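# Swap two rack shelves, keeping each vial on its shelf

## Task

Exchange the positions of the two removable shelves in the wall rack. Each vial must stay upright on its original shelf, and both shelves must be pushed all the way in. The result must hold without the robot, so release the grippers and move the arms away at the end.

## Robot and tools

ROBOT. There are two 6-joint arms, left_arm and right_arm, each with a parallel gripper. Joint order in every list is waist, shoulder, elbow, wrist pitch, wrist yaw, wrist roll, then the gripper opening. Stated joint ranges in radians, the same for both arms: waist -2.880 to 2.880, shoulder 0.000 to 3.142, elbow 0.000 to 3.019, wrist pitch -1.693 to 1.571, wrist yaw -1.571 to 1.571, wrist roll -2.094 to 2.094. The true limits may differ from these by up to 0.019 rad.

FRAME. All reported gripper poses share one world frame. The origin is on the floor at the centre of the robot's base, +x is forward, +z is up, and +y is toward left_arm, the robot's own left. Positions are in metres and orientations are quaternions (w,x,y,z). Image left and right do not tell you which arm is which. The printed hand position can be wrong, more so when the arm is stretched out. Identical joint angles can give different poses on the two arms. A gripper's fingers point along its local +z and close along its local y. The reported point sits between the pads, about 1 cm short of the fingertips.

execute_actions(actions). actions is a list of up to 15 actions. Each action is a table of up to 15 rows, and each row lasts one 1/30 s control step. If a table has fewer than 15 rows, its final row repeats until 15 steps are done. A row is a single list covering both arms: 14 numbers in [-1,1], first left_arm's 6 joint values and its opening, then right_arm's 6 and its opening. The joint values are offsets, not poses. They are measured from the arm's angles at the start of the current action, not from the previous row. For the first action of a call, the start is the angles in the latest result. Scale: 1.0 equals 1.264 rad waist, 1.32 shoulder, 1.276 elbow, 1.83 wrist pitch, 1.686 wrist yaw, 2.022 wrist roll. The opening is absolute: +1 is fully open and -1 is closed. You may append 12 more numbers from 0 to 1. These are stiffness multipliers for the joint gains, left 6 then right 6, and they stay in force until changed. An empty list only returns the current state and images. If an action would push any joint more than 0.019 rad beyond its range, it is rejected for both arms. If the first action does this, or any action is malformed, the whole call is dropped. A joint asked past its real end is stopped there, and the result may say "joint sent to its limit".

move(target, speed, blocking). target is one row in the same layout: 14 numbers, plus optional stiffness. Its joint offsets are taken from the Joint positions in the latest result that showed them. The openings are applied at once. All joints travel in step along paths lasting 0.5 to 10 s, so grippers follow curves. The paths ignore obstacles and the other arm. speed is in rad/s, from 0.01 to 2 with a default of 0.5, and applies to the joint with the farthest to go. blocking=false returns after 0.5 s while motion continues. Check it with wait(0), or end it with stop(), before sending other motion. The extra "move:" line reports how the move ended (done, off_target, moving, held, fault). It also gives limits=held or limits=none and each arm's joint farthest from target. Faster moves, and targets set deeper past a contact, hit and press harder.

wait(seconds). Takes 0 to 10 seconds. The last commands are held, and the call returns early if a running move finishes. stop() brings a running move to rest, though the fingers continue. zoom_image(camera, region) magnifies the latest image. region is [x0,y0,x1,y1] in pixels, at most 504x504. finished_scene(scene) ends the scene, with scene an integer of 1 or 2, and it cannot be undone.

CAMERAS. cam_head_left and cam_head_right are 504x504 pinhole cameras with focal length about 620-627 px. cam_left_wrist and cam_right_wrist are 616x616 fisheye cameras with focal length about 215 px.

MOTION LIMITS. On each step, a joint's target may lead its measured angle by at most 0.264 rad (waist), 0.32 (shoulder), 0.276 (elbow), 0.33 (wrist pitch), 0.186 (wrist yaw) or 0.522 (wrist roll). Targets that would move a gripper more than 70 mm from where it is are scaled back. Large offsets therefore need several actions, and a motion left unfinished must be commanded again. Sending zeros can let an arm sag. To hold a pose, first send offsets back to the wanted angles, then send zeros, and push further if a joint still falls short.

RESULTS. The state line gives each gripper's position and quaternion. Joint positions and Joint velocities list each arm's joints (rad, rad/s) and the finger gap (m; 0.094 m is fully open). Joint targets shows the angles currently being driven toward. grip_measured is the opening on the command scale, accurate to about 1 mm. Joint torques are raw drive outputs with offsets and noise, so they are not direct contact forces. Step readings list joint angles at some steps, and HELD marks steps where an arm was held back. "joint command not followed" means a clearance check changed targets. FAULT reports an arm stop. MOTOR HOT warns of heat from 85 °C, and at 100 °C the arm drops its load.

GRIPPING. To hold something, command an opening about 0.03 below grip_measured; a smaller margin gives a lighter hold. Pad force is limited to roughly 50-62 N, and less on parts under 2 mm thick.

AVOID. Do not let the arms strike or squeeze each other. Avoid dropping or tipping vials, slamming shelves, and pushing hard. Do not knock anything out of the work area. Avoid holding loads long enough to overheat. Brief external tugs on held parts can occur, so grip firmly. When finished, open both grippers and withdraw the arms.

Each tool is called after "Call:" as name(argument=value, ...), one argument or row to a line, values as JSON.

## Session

Call:
execute_actions(
  actions=[],
)

Scene clock: 0.00 s.
left_arm: end_effector_position=(+0.6975, +0.3259, +1.4559) grip_measured=+1.000 end_effector_quat_wxyz=(+0.251, +0.008, +0.968, +0.006) | right_arm: end_effector_position=(+0.7056, -0.3241, +1.4647) grip_measured=+1.000 end_effector_quat_wxyz=(+0.263, -0.003, +0.965, -0.009)
Joint positions: left_arm=[-2.035  0.987  0.797  0.332 -0.329  0.336  0.094] | right_arm=[ 2.057  0.978  0.801  0.346  0.351 -0.339  0.094]
Joint velocities: left_arm=[-0.015 -0.005  0.037 -0.002 -0.007 -0.007  0.   ] | right_arm=[-0.005  0.005 -0.007  0.012  0.095  0.066  0.   ]
Joint torques (N m, as the arm reports them, + toward a larger angle): no reading
Motor temperatures (°C, as the motors report them): left_arm=[22 23 22 20 24 21] | right_arm=[26 29 23 22 24 21]
Joint targets: left_arm=[-2.034 0.991 0.803 0.335 -0.329 0.336] | right_arm=[2.057 0.979 0.809 0.349 0.351 -0.339]
Joint stiffness scale: left_arm=[1. 1. 1. 1. 1. 1.] | right_arm=[1. 1. 1. 1. 1. 1.]

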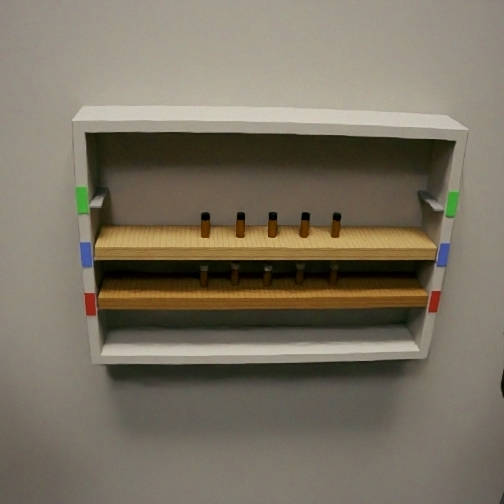

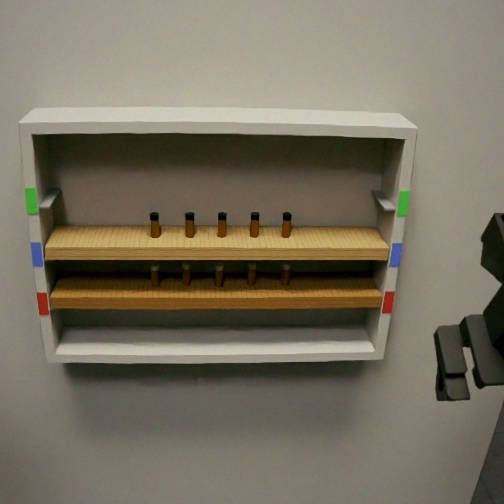

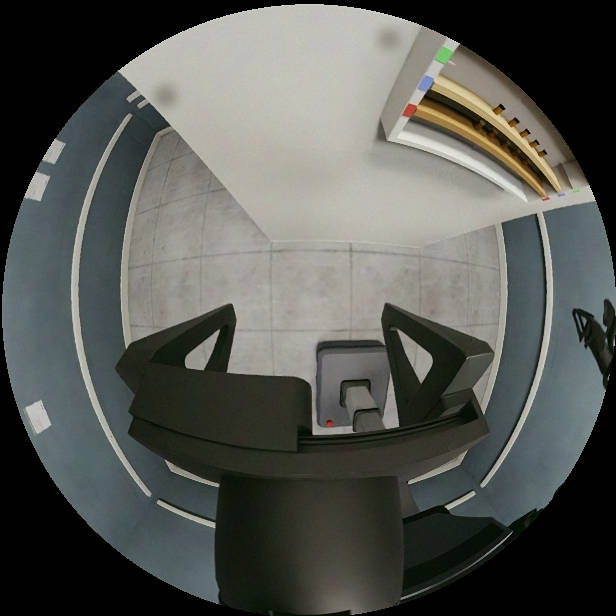

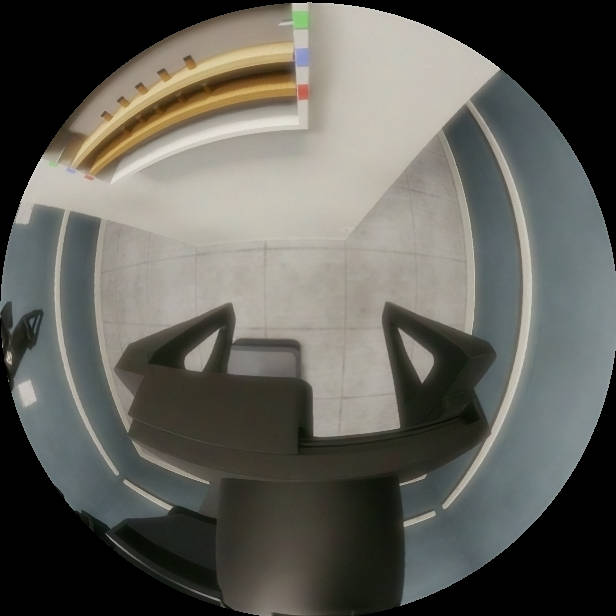

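Call:
move(
  target=[0,0,0,0,0,0,1,0.202,0.566,0.337,0.587,-0.342,0.609,-0.2],
  speed=0.5,
)

Call:
move(
  target=[0,0,0,0,0,0,1,0,0.063,0.274,-0.138,0,0,-0.2],
  speed=0.3,
)

Scene clock: 30.00 s.
left_arm: end_effector_position=(+0.6975, +0.3259, +1.4559) grip_measured=+1.000 end_effector_quat_wxyz=(+0.251, +0.008, +0.968, +0.006) | right_arm: end_effector_position=(+0.8288, -0.0742, +1.4821) grip_measured=-0.197 end_effector_quat_wxyz=(+0.413, +0.421, +0.577, +0.566)
Joint positions: left_arm=[-2.035  0.987  0.797  0.332 -0.329  0.336  0.094] | right_arm=[ 2.293  1.714  1.222  1.397 -0.222  0.878  0.038]
Joint velocities: left_arm=[ 0.015 -0.005 -0.017 -0.002 -0.037 -0.007  0.   ] | right_arm=[-0.005 -0.005 -0.012  0.012 -0.066  0.051 -0.002]
Joint torques (N m, as the arm reports them, + toward a larger angle): left_arm=[ -3.34 -17.05   1.76   1.03   0.16   0.02] | right_arm=[ 10.91 -10.41   1.63   1.86  -0.56  -0.12]
Motor temperatures (°C, as the motors report them): left_arm=[22 24 22 20 24 21] | right_arm=[26 29 24 22 24 21]
Joint targets: left_arm=[-2.035 0.987 0.797 0.332 -0.329 0.336] | right_arm=[2.312 1.725 1.232 1.420 -0.226 0.892]
Joint stiffness scale: left_arm=[1. 1. 1. 1. 1. 1.] | right_arm=[1. 1. 1. 1. 1. 1.]
move: off_target (right_arm); limits=none; left_arm: farthest joint: the waist, 0.000 radians from its target (0.000 radians at the start); right_arm: farthest joint: the wrist pitch, 0.023 radians from its target (1.074 radians at the start)

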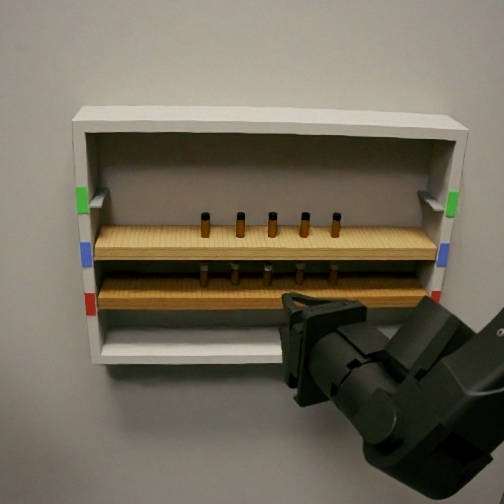

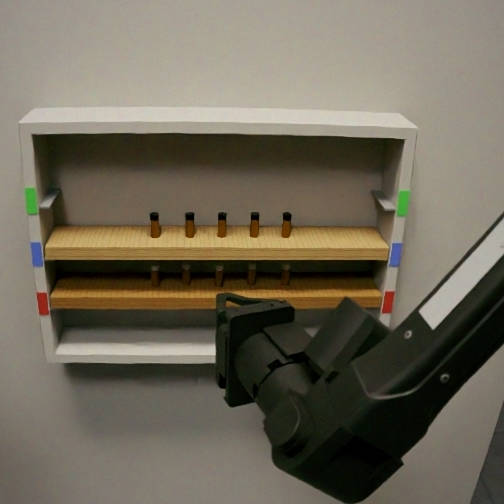

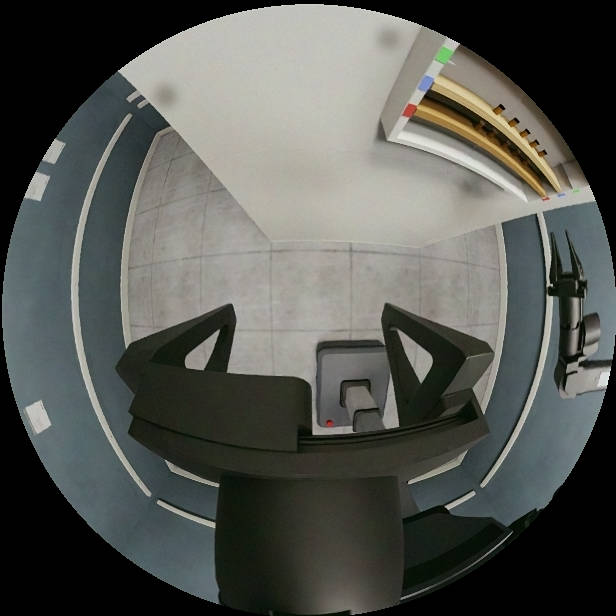

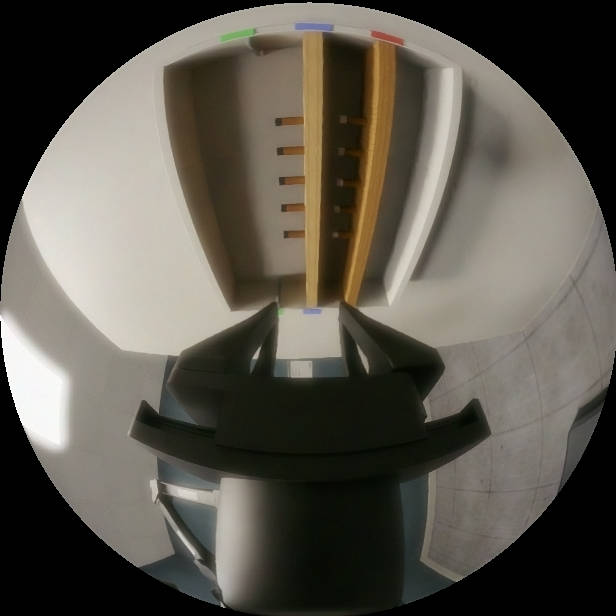

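Scene clock: 31.57 s.
left_arm: end_effector_position=(+0.6975, +0.3259, +1.4559) grip_measured=+1.000 end_effector_quat_wxyz=(+0.251, +0.008, +0.968, +0.006) | right_arm: end_effector_position=(+0.9375, -0.0715, +1.4802) grip_measured=-0.197 end_effector_quat_wxyz=(+0.428, +0.419, +0.565, +0.567)
Joint positions: left_arm=[-2.035  0.987  0.797  0.332 -0.329  0.336  0.094] | right_arm=[ 2.293  1.774  1.558  1.16  -0.222  0.878  0.038]
Joint velocities: left_arm=[ 0.005  0.015  0.007 -0.002 -0.007  0.007  0.   ] | right_arm=[-0.005  0.005 -0.007 -0.002 -0.022  0.037 -0.   ]
Joint torques (N m, as the arm reports them, + toward a larger angle): left_arm=[ -3.32 -16.98   1.74   1.     0.15   0.03] | right_arm=[ 10.75 -12.28   3.65   0.58  -0.42  -0.24]
Motor temperatures (°C, as the motors report them): left_arm=[22 24 22 20 24 21] | right_arm=[26 29 24 22 24 21]
Joint targets: left_arm=[-2.035 0.987 0.797 0.332 -0.329 0.336] | right_arm=[2.293 1.797 1.572 1.145 -0.222 0.877]
Joint stiffness scale: left_arm=[1. 1. 1. 1. 1. 1.] | right_arm=[1. 1. 1. 1. 1. 1.]
move: off_target (right_arm); limits=none; left_arm: farthest joint: the waist, 0.000 radians from its target (0.000 radians at the start); right_arm: farthest joint: the shoulder, 0.023 radians from its target (0.083 radians at the start)

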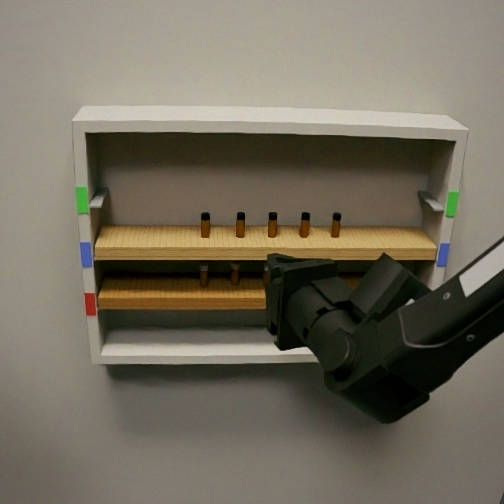

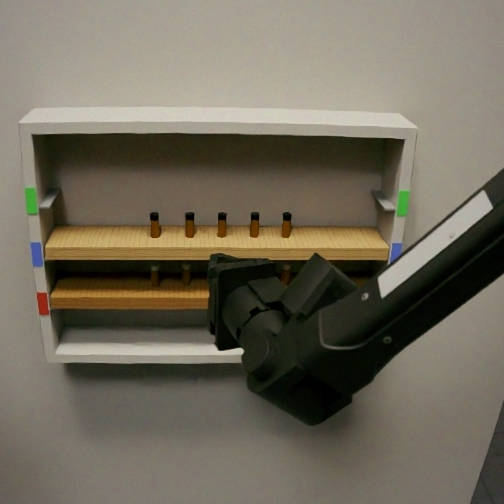

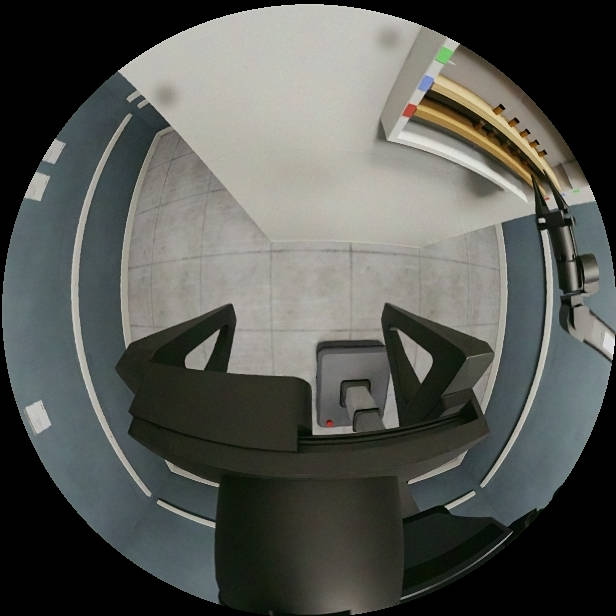

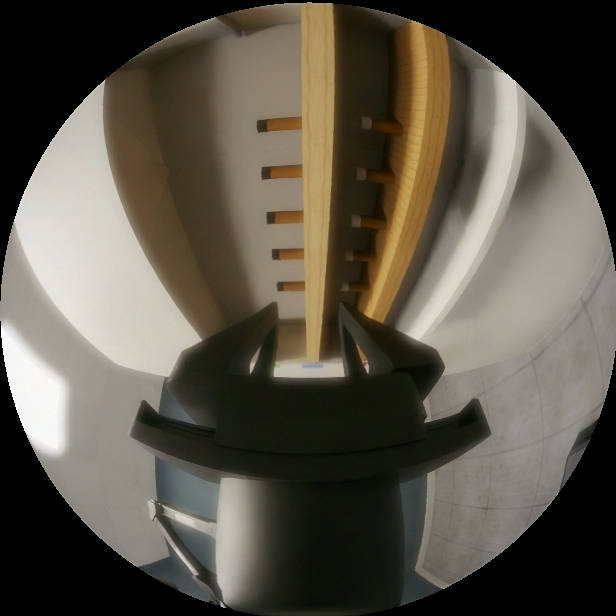

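Call:
move(
  target=[0,0,0,0,0,0,1,0,0.071,0.208,-0.111,0,0,-0.2],
  speed=0.15,
)

Scene clock: 41.83 s.
left_arm: end_effector_position=(+0.6975, +0.3259, +1.4559) grip_measured=+1.000 end_effector_quat_wxyz=(+0.251, +0.008, +0.968, +0.006) | right_arm: end_effector_position=(+0.9997, -0.0651, +1.4728) grip_measured=-0.197 end_effector_quat_wxyz=(+0.422, +0.420, +0.570, +0.567)
Joint positions: left_arm=[-2.035  0.987  0.797  0.332 -0.329  0.336  0.094] | right_arm=[ 2.293  1.843  1.799  0.972 -0.222  0.878  0.038]
Joint velocities: left_arm=[ 0.024  0.005  0.002 -0.002 -0.007  0.095  0.   ] | right_arm=[-0.005 -0.005  0.007 -0.002 -0.022 -0.051 -0.   ]
Joint torques (N m, as the arm reports them, + toward a larger angle): left_arm=[ -3.38 -17.03   1.74   1.02   0.16   0.03] | right_arm=[ 11.32 -12.84   5.42   0.55  -0.42  -0.23]
Motor temperatures (°C, as the motors report them): left_arm=[22 24 22 20 24 21] | right_arm=[26 30 24 22 24 21]
Joint targets: left_arm=[-2.035 0.987 0.797 0.332 -0.329 0.336] | right_arm=[2.293 1.868 1.823 0.957 -0.222 0.878]
Joint stiffness scale: left_arm=[1. 1. 1. 1. 1. 1.] | right_arm=[1. 1. 1. 1. 1. 1.]
move: off_target (right_arm); limits=none; left_arm: farthest joint: the waist, 0.000 radians from its target (0.000 radians at the start); right_arm: farthest joint: the elbow, 0.025 radians from its target (0.265 radians at the start)

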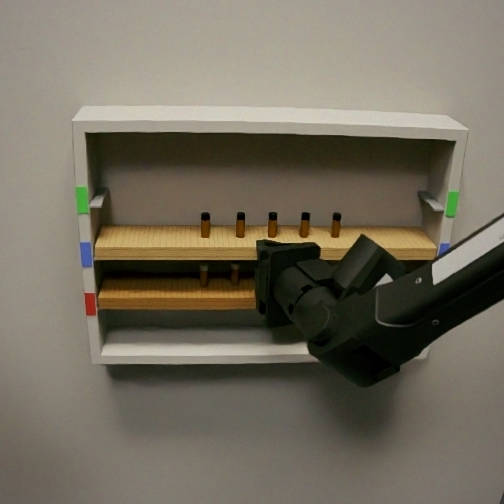

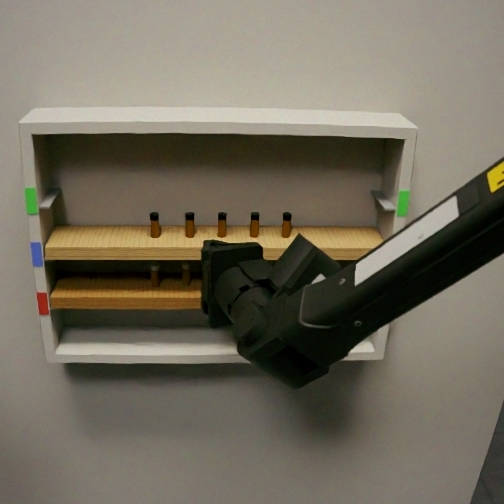

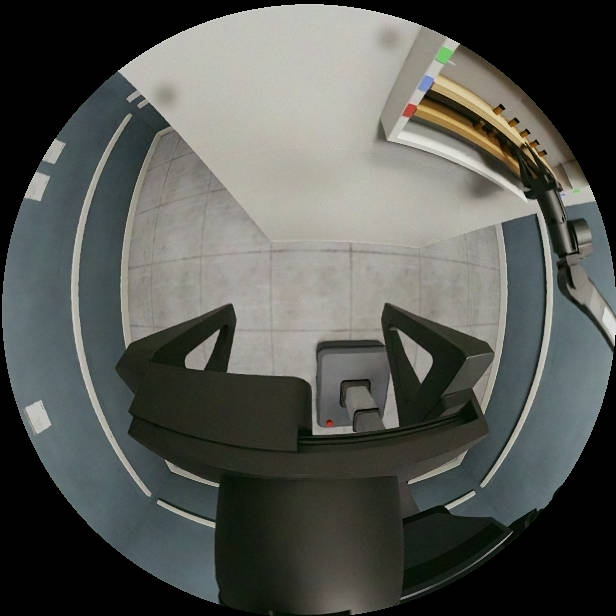

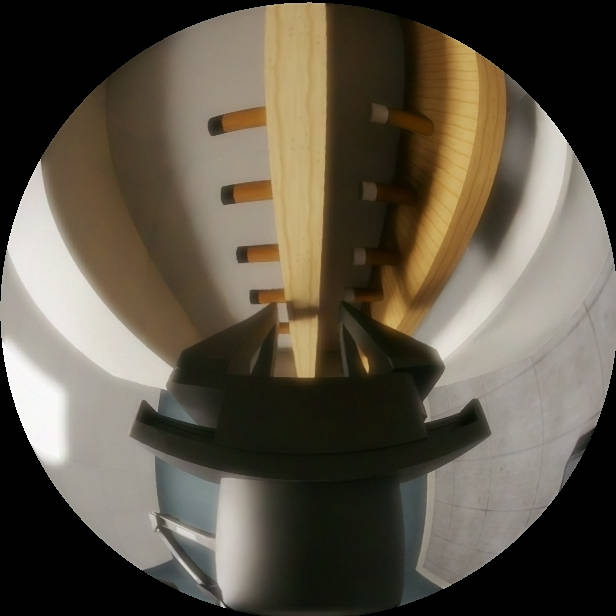

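Call:
move(
  target=[0,0,0,0,0,0,1,0,0.025,0.062,-0.023,0,0,-0.2],
  speed=0.1,
)

Scene clock: 48.37 s.
left_arm: end_effector_position=(+0.6975, +0.3259, +1.4559) grip_measured=+1.000 end_effector_quat_wxyz=(+0.251, +0.008, +0.968, +0.006) | right_arm: end_effector_position=(+1.0161, -0.0698, +1.4790) grip_measured=-0.197 end_effector_quat_wxyz=(+0.429, +0.419, +0.565, +0.567)
Joint positions: left_arm=[-2.035  0.987  0.797  0.332 -0.329  0.336  0.094] | right_arm=[ 2.293  1.853  1.853  0.945 -0.222  0.878  0.038]
Joint velocities: left_arm=[-0.005  0.005  0.007 -0.017 -0.022  0.022  0.   ] | right_arm=[-0.005 -0.005 -0.012 -0.022  0.037  0.007 -0.001]
Joint torques (N m, as the arm reports them, + toward a larger angle): left_arm=[ -3.36 -17.05   1.74   1.01   0.16   0.03] | right_arm=[ 11.61 -13.26   5.72   0.57  -0.41  -0.22]
Motor temperatures (°C, as the motors report them): left_arm=[22 24 22 20 24 21] | right_arm=[26 30 24 22 24 21]
Joint targets: left_arm=[-2.035 0.987 0.797 0.332 -0.329 0.336] | right_arm=[2.293 1.876 1.878 0.930 -0.222 0.878]
Joint stiffness scale: left_arm=[1. 1. 1. 1. 1. 1.] | right_arm=[1. 1. 1. 1. 1. 1.]
move: off_target (right_arm); limits=none; left_arm: farthest joint: the waist, 0.000 radians from its target (0.000 radians at the start); right_arm: farthest joint: the elbow, 0.025 radians from its target (0.079 radians at the start)

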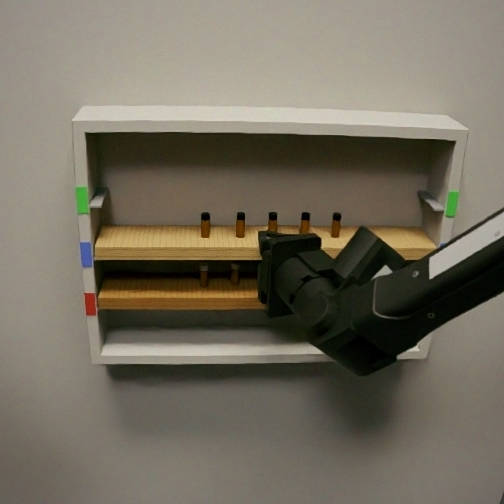

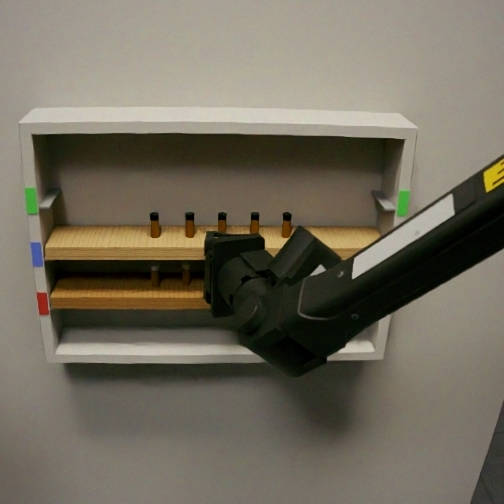

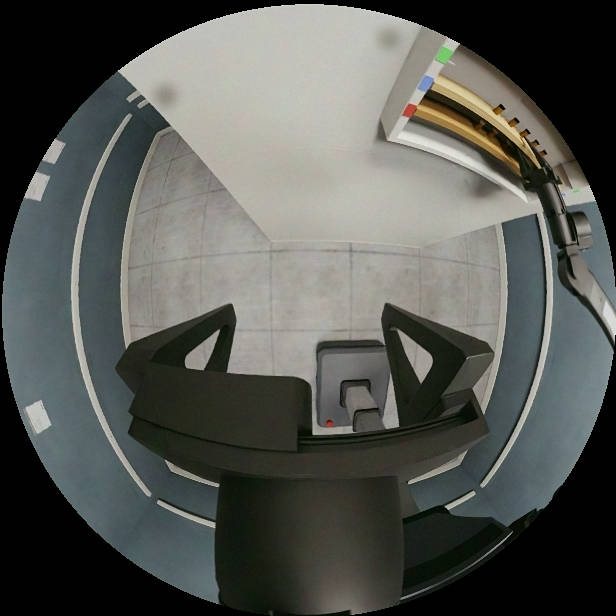

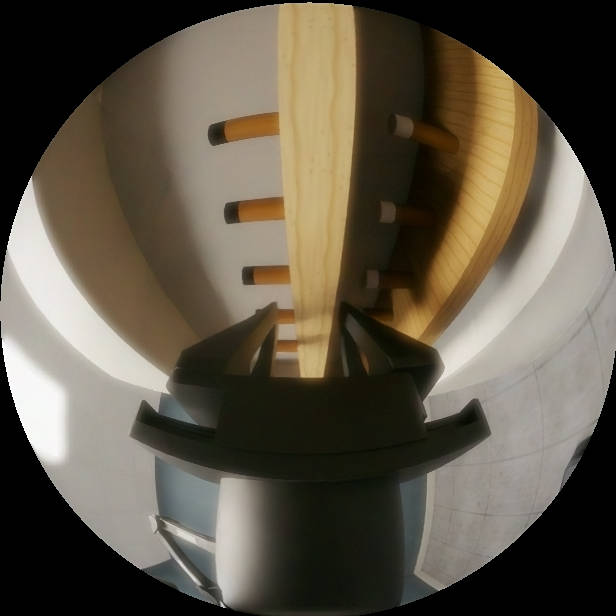

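Call:
execute_actions(
  actions=[
    [[0,0,0,0,0,0,1,0,0.018,0.02,-0.012,0,0,-0.5]],
    [[0,0,0,0,0,0,1,0,0.018,0.02,-0.007,0,0,-0.66]],
    [[0,0,0,0,0,0,1,0,0.018,0.02,-0.007,0,0,-0.66]],
    [[0,0,0,0,0,0,1,0.03,-0.05,-0.01,0.035,-0.008,0,-0.66]],
    [[0,0,0,0,0,0,1,0.03,-0.049,-0.017,0.041,-0.008,0,-0.66]],
    [[0,0,0,0,0,0,1,0.03,-0.049,-0.017,0.041,-0.008,0,-0.66]],
    [[0,0,0,0,0,0,1,0.03,-0.049,-0.017,0.041,-0.008,0,-0.66]],
  ],
)

Scene clock: 63.03 s.
left_arm: end_effector_position=(+0.6975, +0.3259, +1.4559) grip_measured=+1.000 end_effector_quat_wxyz=(+0.251, +0.008, +0.968, +0.006) | right_arm: end_effector_position=(+0.9824, -0.0703, +1.4799) grip_measured=-0.628 end_effector_quat_wxyz=(+0.424, +0.418, +0.568, +0.568)
Joint positions: left_arm=[-2.035  0.987  0.797  0.332 -0.329  0.336  0.094] | right_arm=[ 2.293  1.807  1.713  1.028 -0.225  0.878  0.017]
Joint velocities: left_arm=[-0.005 -0.005  0.012  0.002  0.037  0.007  0.   ] | right_arm=[-0.015 -0.005 -0.017  0.007  0.095 -0.022  0.001]
Joint torques (N m, as the arm reports them, + toward a larger angle): left_arm=[ -3.32 -17.02   1.74   1.     0.16   0.03] | right_arm=[ 13.77 -18.     4.51   2.72  -0.91  -0.24]
Motor temperatures (°C, as the motors report them): left_arm=[22 24 22 20 24 21] | right_arm=[27 30 24 22 24 21]
Joint targets: left_arm=[-2.035 0.987 0.797 0.332 -0.329 0.336] | right_arm=[2.331 1.753 1.729 1.078 -0.238 0.878]
Joint stiffness scale: left_arm=[1. 1. 1. 1. 1. 1.] | right_arm=[1. 1. 1. 1. 1. 1.]
Step readings (joint positions; steps 1 to 15: 1st action; 16 to 30: 2nd action; 31 to 45: 3rd action; 46 to 60: 4th action; 61 to 75: 5th action; 76 to 90: 6th action; 91 to 105: 7th action):
0: left_arm=[-2.035 0.987 0.797 0.332 -0.329 0.336] | right_arm=[2.293 1.853 1.853 0.945 -0.222 0.878]
1: left_arm=[-2.035 0.987 0.797 0.332 -0.329 0.336] | right_arm=[2.293 1.853 1.853 0.944 -0.222 0.878]
2: left_arm=[-2.035 0.987 0.797 0.332 -0.329 0.336] | right_arm=[2.293 1.853 1.853 0.942 -0.222 0.878]
4: left_arm=[-2.035 0.987 0.797 0.332 -0.329 0.336] | right_arm=[2.293 1.853 1.853 0.940 -0.222 0.878]
8: left_arm=[-2.035 0.987 0.797 0.332 -0.329 0.336] | right_arm=[2.293 1.853 1.853 0.939 -0.222 0.878]
15: left_arm=[-2.035 0.987 0.797 0.332 -0.329 0.336] | right_arm=[2.293 1.853 1.853 0.939 -0.222 0.878]
16: left_arm=[-2.035 0.987 0.797 0.332 -0.329 0.336] | right_arm=[2.293 1.853 1.853 0.938 -0.222 0.878]
17: left_arm=[-2.035 0.987 0.797 0.332 -0.329 0.336] | right_arm=[2.293 1.854 1.853 0.938 -0.222 0.878]
19: left_arm=[-2.035 0.987 0.797 0.332 -0.329 0.336] | right_arm=[2.293 1.854 1.854 0.938 -0.222 0.878]
23: left_arm=[-2.035 0.987 0.797 0.332 -0.329 0.336] | right_arm=[2.293 1.854 1.854 0.938 -0.222 0.878]
30: left_arm=[-2.035 0.987 0.797 0.332 -0.329 0.336] | right_arm=[2.293 1.854 1.854 0.938 -0.222 0.878]
31: left_arm=[-2.035 0.987 0.797 0.332 -0.329 0.336] | right_arm=[2.293 1.854 1.854 0.938 -0.222 0.878]
32: left_arm=[-2.035 0.987 0.797 0.332 -0.329 0.336] | right_arm=[2.293 1.854 1.854 0.938 -0.222 0.878]
34: left_arm=[-2.035 0.987 0.797 0.332 -0.329 0.336] | right_arm=[2.293 1.854 1.854 0.938 -0.222 0.878]
38: left_arm=[-2.035 0.987 0.797 0.332 -0.329 0.336] | right_arm=[2.293 1.854 1.854 0.938 -0.222 0.878]
45: left_arm=[-2.035 0.987 0.797 0.332 -0.329 0.336] | right_arm=[2.293 1.854 1.854 0.938 -0.222 0.878]
46: left_arm=[-2.035 0.987 0.797 0.332 -0.329 0.336] | right_arm=[2.293 1.851 1.852 0.942 -0.223 0.878]
47: left_arm=[-2.035 0.987 0.797 0.332 -0.329 0.336] | right_arm=[2.293 1.848 1.844 0.946 -0.223 0.878]
49: left_arm=[-2.035 0.987 0.797 0.332 -0.329 0.336] | right_arm=[2.293 1.842 1.831 0.951 -0.223 0.878]
53: left_arm=[-2.035 0.987 0.797 0.332 -0.329 0.336] | right_arm=[2.293 1.840 1.827 0.952 -0.223 0.878]
60: left_arm=[-2.035 0.987 0.797 0.332 -0.329 0.336] | right_arm=[2.293 1.840 1.826 0.952 -0.223 0.878]
61: left_arm=[-2.035 0.987 0.797 0.332 -0.329 0.336] | right_arm=[2.293 1.839 1.823 0.955 -0.223 0.878]
62: left_arm=[-2.035 0.987 0.797 0.332 -0.329 0.336] | right_arm=[2.293 1.835 1.812 0.963 -0.223 0.878]
64: left_arm=[-2.035 0.987 0.797 0.332 -0.329 0.336] | right_arm=[2.293 1.830 1.795 0.973 -0.223 0.878]
68: left_arm=[-2.035 0.987 0.797 0.332 -0.329 0.336] | right_arm=[2.293 1.829 1.789 0.977 -0.223 0.878]
75: left_arm=[-2.035 0.987 0.797 0.332 -0.329 0.336] | right_arm=[2.293 1.829 1.789 0.978 -0.223 0.878]
76: left_arm=[-2.035 0.987 0.797 0.332 -0.329 0.336] | right_arm=[2.293 1.828 1.785 0.981 -0.223 0.878]
77: left_arm=[-2.035 0.987 0.797 0.332 -0.329 0.336] | right_arm=[2.293 1.824 1.775 0.988 -0.224 0.878]
79: left_arm=[-2.035 0.987 0.797 0.332 -0.329 0.336] | right_arm=[2.293 1.818 1.758 0.997 -0.224 0.878]
83: left_arm=[-2.035 0.987 0.797 0.332 -0.329 0.336] | right_arm=[2.293 1.818 1.751 1.002 -0.224 0.878]
90: left_arm=[-2.035 0.987 0.797 0.332 -0.329 0.336] | right_arm=[2.293 1.818 1.751 1.003 -0.224 0.878]
91: left_arm=[-2.035 0.987 0.797 0.332 -0.329 0.336] | right_arm=[2.293 1.817 1.747 1.006 -0.224 0.878]
92: left_arm=[-2.035 0.987 0.797 0.332 -0.329 0.336] | right_arm=[2.293 1.813 1.738 1.013 -0.224 0.878]
94: left_arm=[-2.035 0.987 0.797 0.332 -0.329 0.336] | right_arm=[2.293 1.807 1.720 1.022 -0.225 0.878]
98: left_arm=[-2.035 0.987 0.797 0.332 -0.329 0.336] | right_arm=[2.293 1.807 1.713 1.027 -0.225 0.878]
105: Joint positions above

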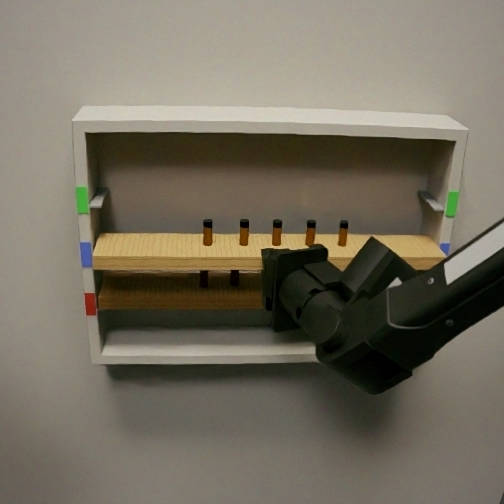

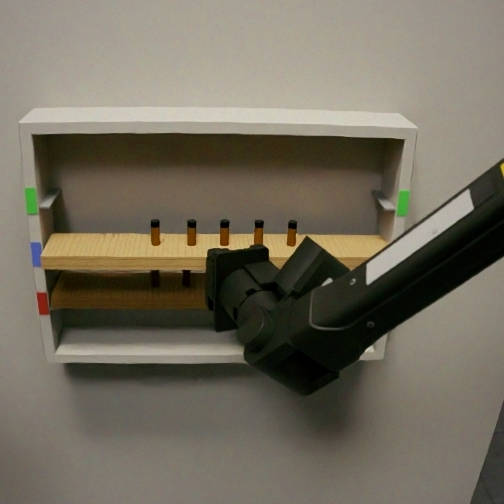

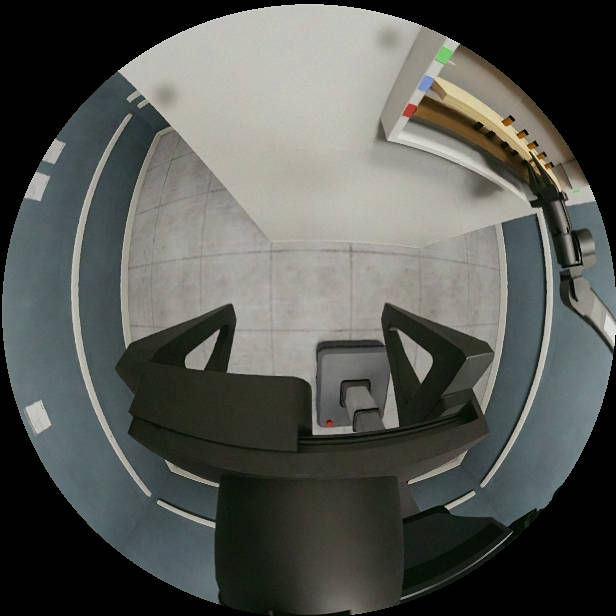

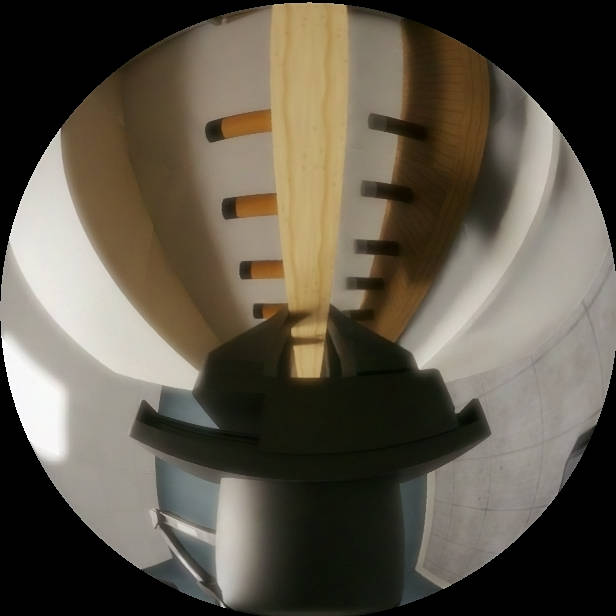

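Call:
execute_actions(
  actions=[
    [[0,0,0,0,0,0,1,0.03,-0.048,-0.017,0.044,-0.008,0,-0.66]],
    [[0,0,0,0,0,0,1,0.03,-0.047,-0.017,0.044,-0.008,0,-0.66]],
    [[0,0,0,0,0,0,1,0.03,-0.046,-0.017,0.044,-0.008,0,-0.66]],
    [[0,0,0,0,0,0,1,0.03,-0.046,-0.017,0.044,-0.008,0,-0.66]],
    [[0,0,0,0,0,0,1,0.03,-0.045,-0.017,0.044,-0.008,0,-0.66]],
    [[0,0,0,0,0,0,1,0.03,-0.045,-0.017,0.044,-0.008,0,-0.66]],
  ],
)

Scene clock: 73.60 s.
left_arm: end_effector_position=(+0.6975, +0.3259, +1.4559) grip_measured=+1.000 end_effector_quat_wxyz=(+0.251, +0.008, +0.968, +0.006) | right_arm: end_effector_position=(+0.9204, -0.0738, +1.4854) grip_measured=-0.628 end_effector_quat_wxyz=(+0.428, +0.416, +0.564, +0.571)
Joint positions: left_arm=[-2.035  0.987  0.797  0.332 -0.329  0.336  0.094] | right_arm=[ 2.293  1.752  1.493  1.206 -0.232  0.879  0.017]
Joint velocities: left_arm=[-0.015 -0.015 -0.007 -0.007 -0.051 -0.022  0.   ] | right_arm=[-0.015  0.005 -0.002  0.002 -0.051 -0.022 -0.001]
Joint torques (N m, as the arm reports them, + toward a larger angle): left_arm=[ -3.38 -17.02   1.73   1.01   0.16   0.03] | right_arm=[ 13.01 -16.83   3.32   2.67  -0.95  -0.23]
Motor temperatures (°C, as the motors report them): left_arm=[22 24 22 20 24 21] | right_arm=[27 31 24 22 24 21]
Joint targets: left_arm=[-2.035 0.987 0.797 0.332 -0.329 0.336] | right_arm=[2.331 1.703 1.505 1.255 -0.245 0.879]
Joint stiffness scale: left_arm=[1. 1. 1. 1. 1. 1.] | right_arm=[1. 1. 1. 1. 1. 1.]
Step readings (joint positions; steps 1 to 15: 1st action; 16 to 30: 2nd action; 31 to 45: 3rd action; 46 to 60: 4th action; 61 to 75: 5th action; 76 to 90: 6th action):
0: left_arm=[-2.035 0.987 0.797 0.332 -0.329 0.336] | right_arm=[2.293 1.807 1.713 1.028 -0.225 0.878]
1: left_arm=[-2.035 0.987 0.797 0.332 -0.329 0.336] | right_arm=[2.293 1.806 1.709 1.032 -0.225 0.878]
2: left_arm=[-2.035 0.987 0.797 0.332 -0.329 0.336] | right_arm=[2.293 1.802 1.700 1.039 -0.225 0.878]
4: left_arm=[-2.035 0.987 0.797 0.332 -0.329 0.336] | right_arm=[2.293 1.798 1.683 1.051 -0.226 0.878]
8: left_arm=[-2.035 0.987 0.797 0.332 -0.329 0.336] | right_arm=[2.293 1.797 1.675 1.056 -0.226 0.878]
15: left_arm=[-2.035 0.987 0.797 0.332 -0.329 0.336] | right_arm=[2.293 1.797 1.675 1.058 -0.226 0.878]
16: left_arm=[-2.035 0.987 0.797 0.332 -0.329 0.336] | right_arm=[2.293 1.797 1.671 1.061 -0.226 0.878]
17: left_arm=[-2.035 0.987 0.797 0.332 -0.329 0.336] | right_arm=[2.293 1.793 1.662 1.069 -0.227 0.878]
19: left_arm=[-2.035 0.987 0.797 0.332 -0.329 0.336] | right_arm=[2.293 1.789 1.645 1.080 -0.228 0.878]
23: left_arm=[-2.035 0.987 0.797 0.332 -0.329 0.336] | right_arm=[2.293 1.789 1.637 1.085 -0.228 0.878]
30: left_arm=[-2.035 0.987 0.797 0.332 -0.329 0.336] | right_arm=[2.293 1.788 1.637 1.087 -0.228 0.878]
31: left_arm=[-2.035 0.987 0.797 0.332 -0.329 0.336] | right_arm=[2.293 1.787 1.633 1.091 -0.228 0.878]
32: left_arm=[-2.035 0.987 0.797 0.332 -0.329 0.336] | right_arm=[2.293 1.784 1.625 1.098 -0.228 0.878]
34: left_arm=[-2.035 0.987 0.797 0.332 -0.329 0.336] | right_arm=[2.293 1.780 1.608 1.109 -0.229 0.878]
38: left_arm=[-2.035 0.987 0.797 0.332 -0.329 0.336] | right_arm=[2.293 1.780 1.600 1.115 -0.229 0.878]
45: left_arm=[-2.035 0.987 0.797 0.332 -0.329 0.336] | right_arm=[2.293 1.780 1.600 1.116 -0.229 0.878]
46: left_arm=[-2.035 0.987 0.797 0.332 -0.329 0.336] | right_arm=[2.293 1.779 1.596 1.120 -0.229 0.878]
47: left_arm=[-2.035 0.987 0.797 0.332 -0.329 0.336] | right_arm=[2.293 1.776 1.588 1.127 -0.229 0.878]
49: left_arm=[-2.035 0.987 0.797 0.332 -0.329 0.336] | right_arm=[2.293 1.772 1.571 1.138 -0.231 0.878]
53: left_arm=[-2.035 0.987 0.797 0.332 -0.329 0.336] | right_arm=[2.293 1.771 1.563 1.144 -0.231 0.878]
60: left_arm=[-2.035 0.987 0.797 0.332 -0.329 0.336] | right_arm=[2.293 1.771 1.563 1.145 -0.231 0.878]
61: left_arm=[-2.035 0.987 0.797 0.332 -0.329 0.336] | right_arm=[2.293 1.771 1.559 1.148 -0.231 0.878]
62: left_arm=[-2.035 0.987 0.797 0.332 -0.329 0.336] | right_arm=[2.293 1.768 1.551 1.155 -0.231 0.879]
64: left_arm=[-2.035 0.987 0.797 0.332 -0.329 0.336] | right_arm=[2.293 1.763 1.534 1.168 -0.232 0.879]
68: left_arm=[-2.035 0.987 0.797 0.332 -0.329 0.336] | right_arm=[2.293 1.763 1.527 1.174 -0.232 0.879]
75: left_arm=[-2.035 0.987 0.797 0.332 -0.329 0.336] | right_arm=[2.293 1.763 1.527 1.175 -0.232 0.879]
76: left_arm=[-2.035 0.987 0.797 0.332 -0.329 0.336] | right_arm=[2.293 1.762 1.524 1.178 -0.232 0.879]
77: left_arm=[-2.035 0.987 0.797 0.332 -0.329 0.336] | right_arm=[2.293 1.759 1.516 1.187 -0.232 0.879]
79: left_arm=[-2.035 0.987 0.797 0.332 -0.329 0.336] | right_arm=[2.293 1.753 1.499 1.201 -0.232 0.879]
83: left_arm=[-2.035 0.987 0.797 0.332 -0.329 0.336] | right_arm=[2.293 1.753 1.493 1.205 -0.232 0.879]
90: Joint positions above

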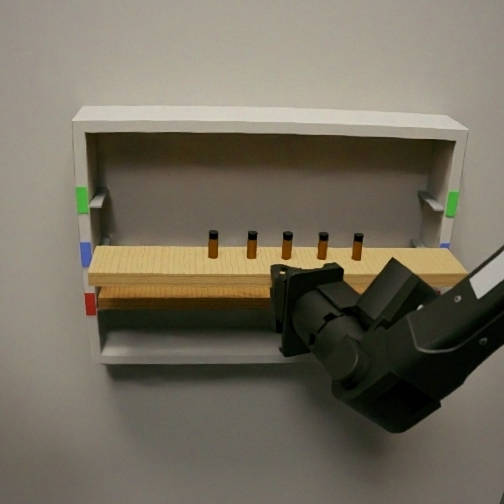

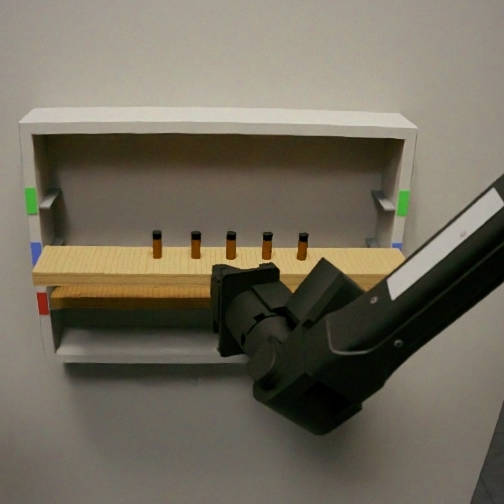

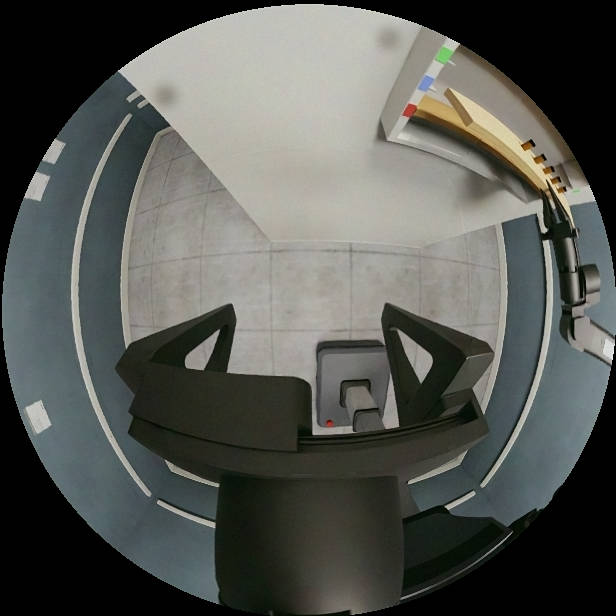

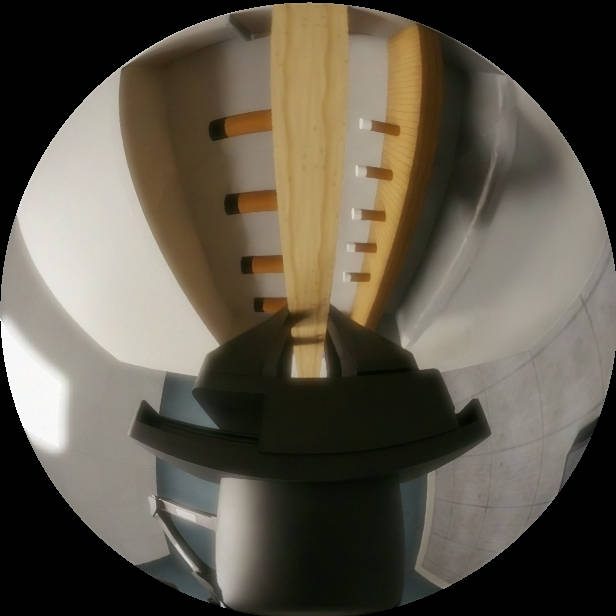

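Call:
execute_actions(
  actions=[
    [[0,0,0,0,0,0,1,0.054,-0.056,-0.0055,0.0005,0.0015,-0.013,-0.66]],
    [[0,0,0,0,0,0,1,0.054,-0.056,-0.0055,0.0005,0.0015,-0.013,-0.66]],
    [[0,0,0,0,0,0,1,0.054,-0.056,-0.0055,0.0005,0.0015,-0.013,-0.66]],
    [[0,0,0,0,0,0,1,0.054,-0.056,-0.0055,0.0005,0.0015,-0.013,-0.66]],
  ],
)

Scene clock: 82.50 s.
left_arm: end_effector_position=(+0.6975, +0.3259, +1.4559) grip_measured=+1.000 end_effector_quat_wxyz=(+0.251, +0.008, +0.968, +0.006) | right_arm: end_effector_position=(+0.9267, -0.0773, +1.5516) grip_measured=-0.628 end_effector_quat_wxyz=(+0.427, +0.432, +0.547, +0.576)
Joint positions: left_arm=[-2.035  0.987  0.797  0.332 -0.329  0.336  0.094] | right_arm=[ 2.37   1.634  1.41   1.185 -0.173  0.859  0.017]
Joint velocities: left_arm=[ 0.015 -0.015 -0.002 -0.022 -0.095  0.11   0.   ] | right_arm=[ 0.005 -0.015 -0.027 -0.002  0.022  0.037  0.   ]
Joint torques (N m, as the arm reports them, + toward a larger angle): left_arm=[ -3.29 -16.95   1.74   1.04   0.15   0.03] | right_arm=[ 13.81 -15.95   3.67   1.24  -0.93  -0.42]
Motor temperatures (°C, as the motors report them): left_arm=[22 24 22 20 24 21] | right_arm=[27 31 24 22 25 21]
Joint targets: left_arm=[-2.035 0.987 0.797 0.332 -0.329 0.336] | right_arm=[2.419 1.591 1.424 1.191 -0.185 0.838]
Joint stiffness scale: left_arm=[1. 1. 1. 1. 1. 1.] | right_arm=[1. 1. 1. 1. 1. 1.]
Step readings (joint positions; steps 1 to 15: 1st action; 16 to 30: 2nd action; 31 to 45: 3rd action; 46 to 60: 4th action):
0: left_arm=[-2.035 0.987 0.797 0.332 -0.329 0.336] | right_arm=[2.293 1.752 1.493 1.206 -0.232 0.879]
1: left_arm=[-2.035 0.987 0.797 0.332 -0.329 0.336] | right_arm=[2.294 1.751 1.491 1.205 -0.227 0.878]
2: left_arm=[-2.035 0.987 0.797 0.332 -0.329 0.336] | right_arm=[2.295 1.747 1.485 1.202 -0.221 0.878]
4: left_arm=[-2.035 0.987 0.797 0.332 -0.329 0.336] | right_arm=[2.298 1.739 1.475 1.201 -0.217 0.876]
8: left_arm=[-2.035 0.987 0.797 0.332 -0.329 0.336] | right_arm=[2.308 1.729 1.473 1.201 -0.217 0.875]
15: left_arm=[-2.035 0.987 0.797 0.332 -0.329 0.336] | right_arm=[2.312 1.724 1.473 1.201 -0.217 0.874]
16: left_arm=[-2.035 0.987 0.797 0.332 -0.329 0.336] | right_arm=[2.313 1.722 1.471 1.200 -0.213 0.873]
17: left_arm=[-2.035 0.987 0.797 0.332 -0.329 0.336] | right_arm=[2.315 1.718 1.465 1.197 -0.206 0.873]
19: left_arm=[-2.035 0.987 0.797 0.332 -0.329 0.336] | right_arm=[2.319 1.711 1.454 1.196 -0.203 0.871]
23: left_arm=[-2.035 0.987 0.797 0.332 -0.329 0.336] | right_arm=[2.327 1.701 1.452 1.195 -0.203 0.870]
30: left_arm=[-2.035 0.987 0.797 0.332 -0.329 0.336] | right_arm=[2.331 1.694 1.452 1.195 -0.203 0.869]
31: left_arm=[-2.035 0.987 0.797 0.332 -0.329 0.336] | right_arm=[2.332 1.693 1.450 1.194 -0.198 0.868]
32: left_arm=[-2.035 0.987 0.797 0.332 -0.329 0.336] | right_arm=[2.334 1.689 1.444 1.192 -0.192 0.868]
34: left_arm=[-2.035 0.987 0.797 0.332 -0.329 0.336] | right_arm=[2.338 1.681 1.433 1.190 -0.188 0.866]
38: left_arm=[-2.035 0.987 0.797 0.332 -0.329 0.336] | right_arm=[2.347 1.671 1.431 1.190 -0.188 0.865]
45: left_arm=[-2.035 0.987 0.797 0.332 -0.329 0.336] | right_arm=[2.350 1.665 1.431 1.190 -0.188 0.864]
46: left_arm=[-2.035 0.987 0.797 0.332 -0.329 0.336] | right_arm=[2.352 1.663 1.429 1.189 -0.184 0.864]
47: left_arm=[-2.035 0.987 0.797 0.332 -0.329 0.336] | right_arm=[2.353 1.659 1.423 1.187 -0.177 0.863]
49: left_arm=[-2.035 0.987 0.797 0.332 -0.329 0.336] | right_arm=[2.358 1.651 1.412 1.185 -0.173 0.861]
53: left_arm=[-2.035 0.987 0.797 0.332 -0.329 0.336] | right_arm=[2.366 1.641 1.410 1.185 -0.173 0.860]
60: Joint positions above

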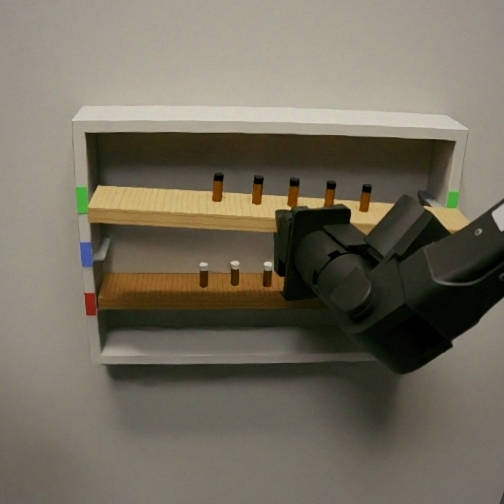

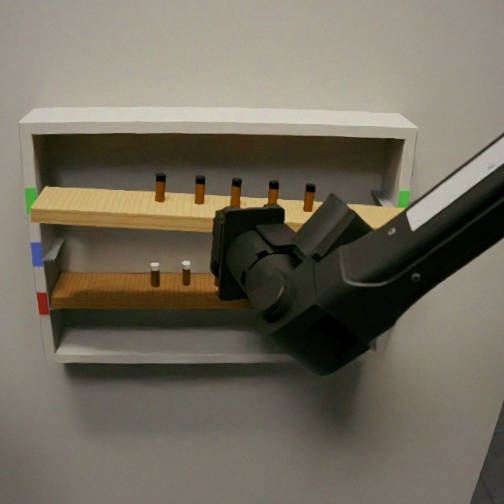

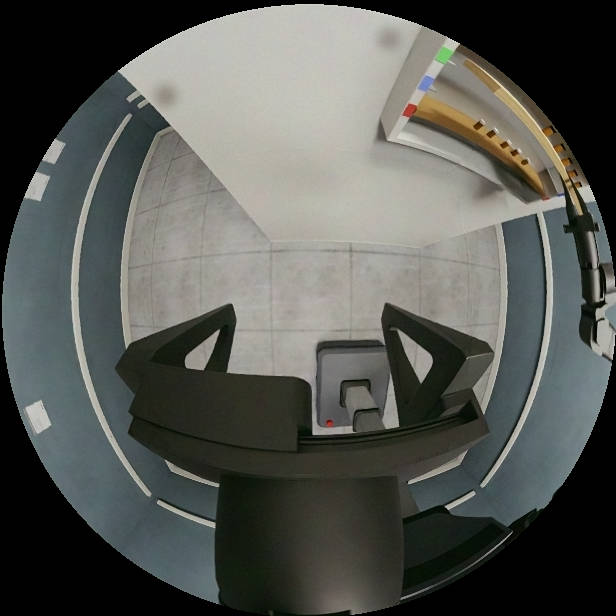

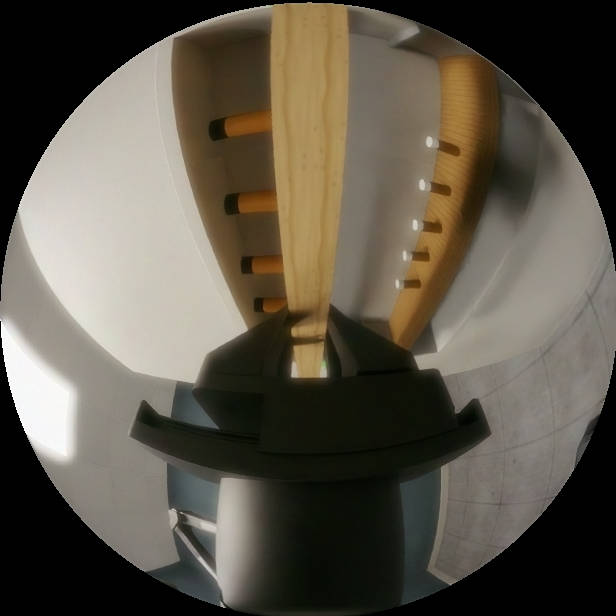

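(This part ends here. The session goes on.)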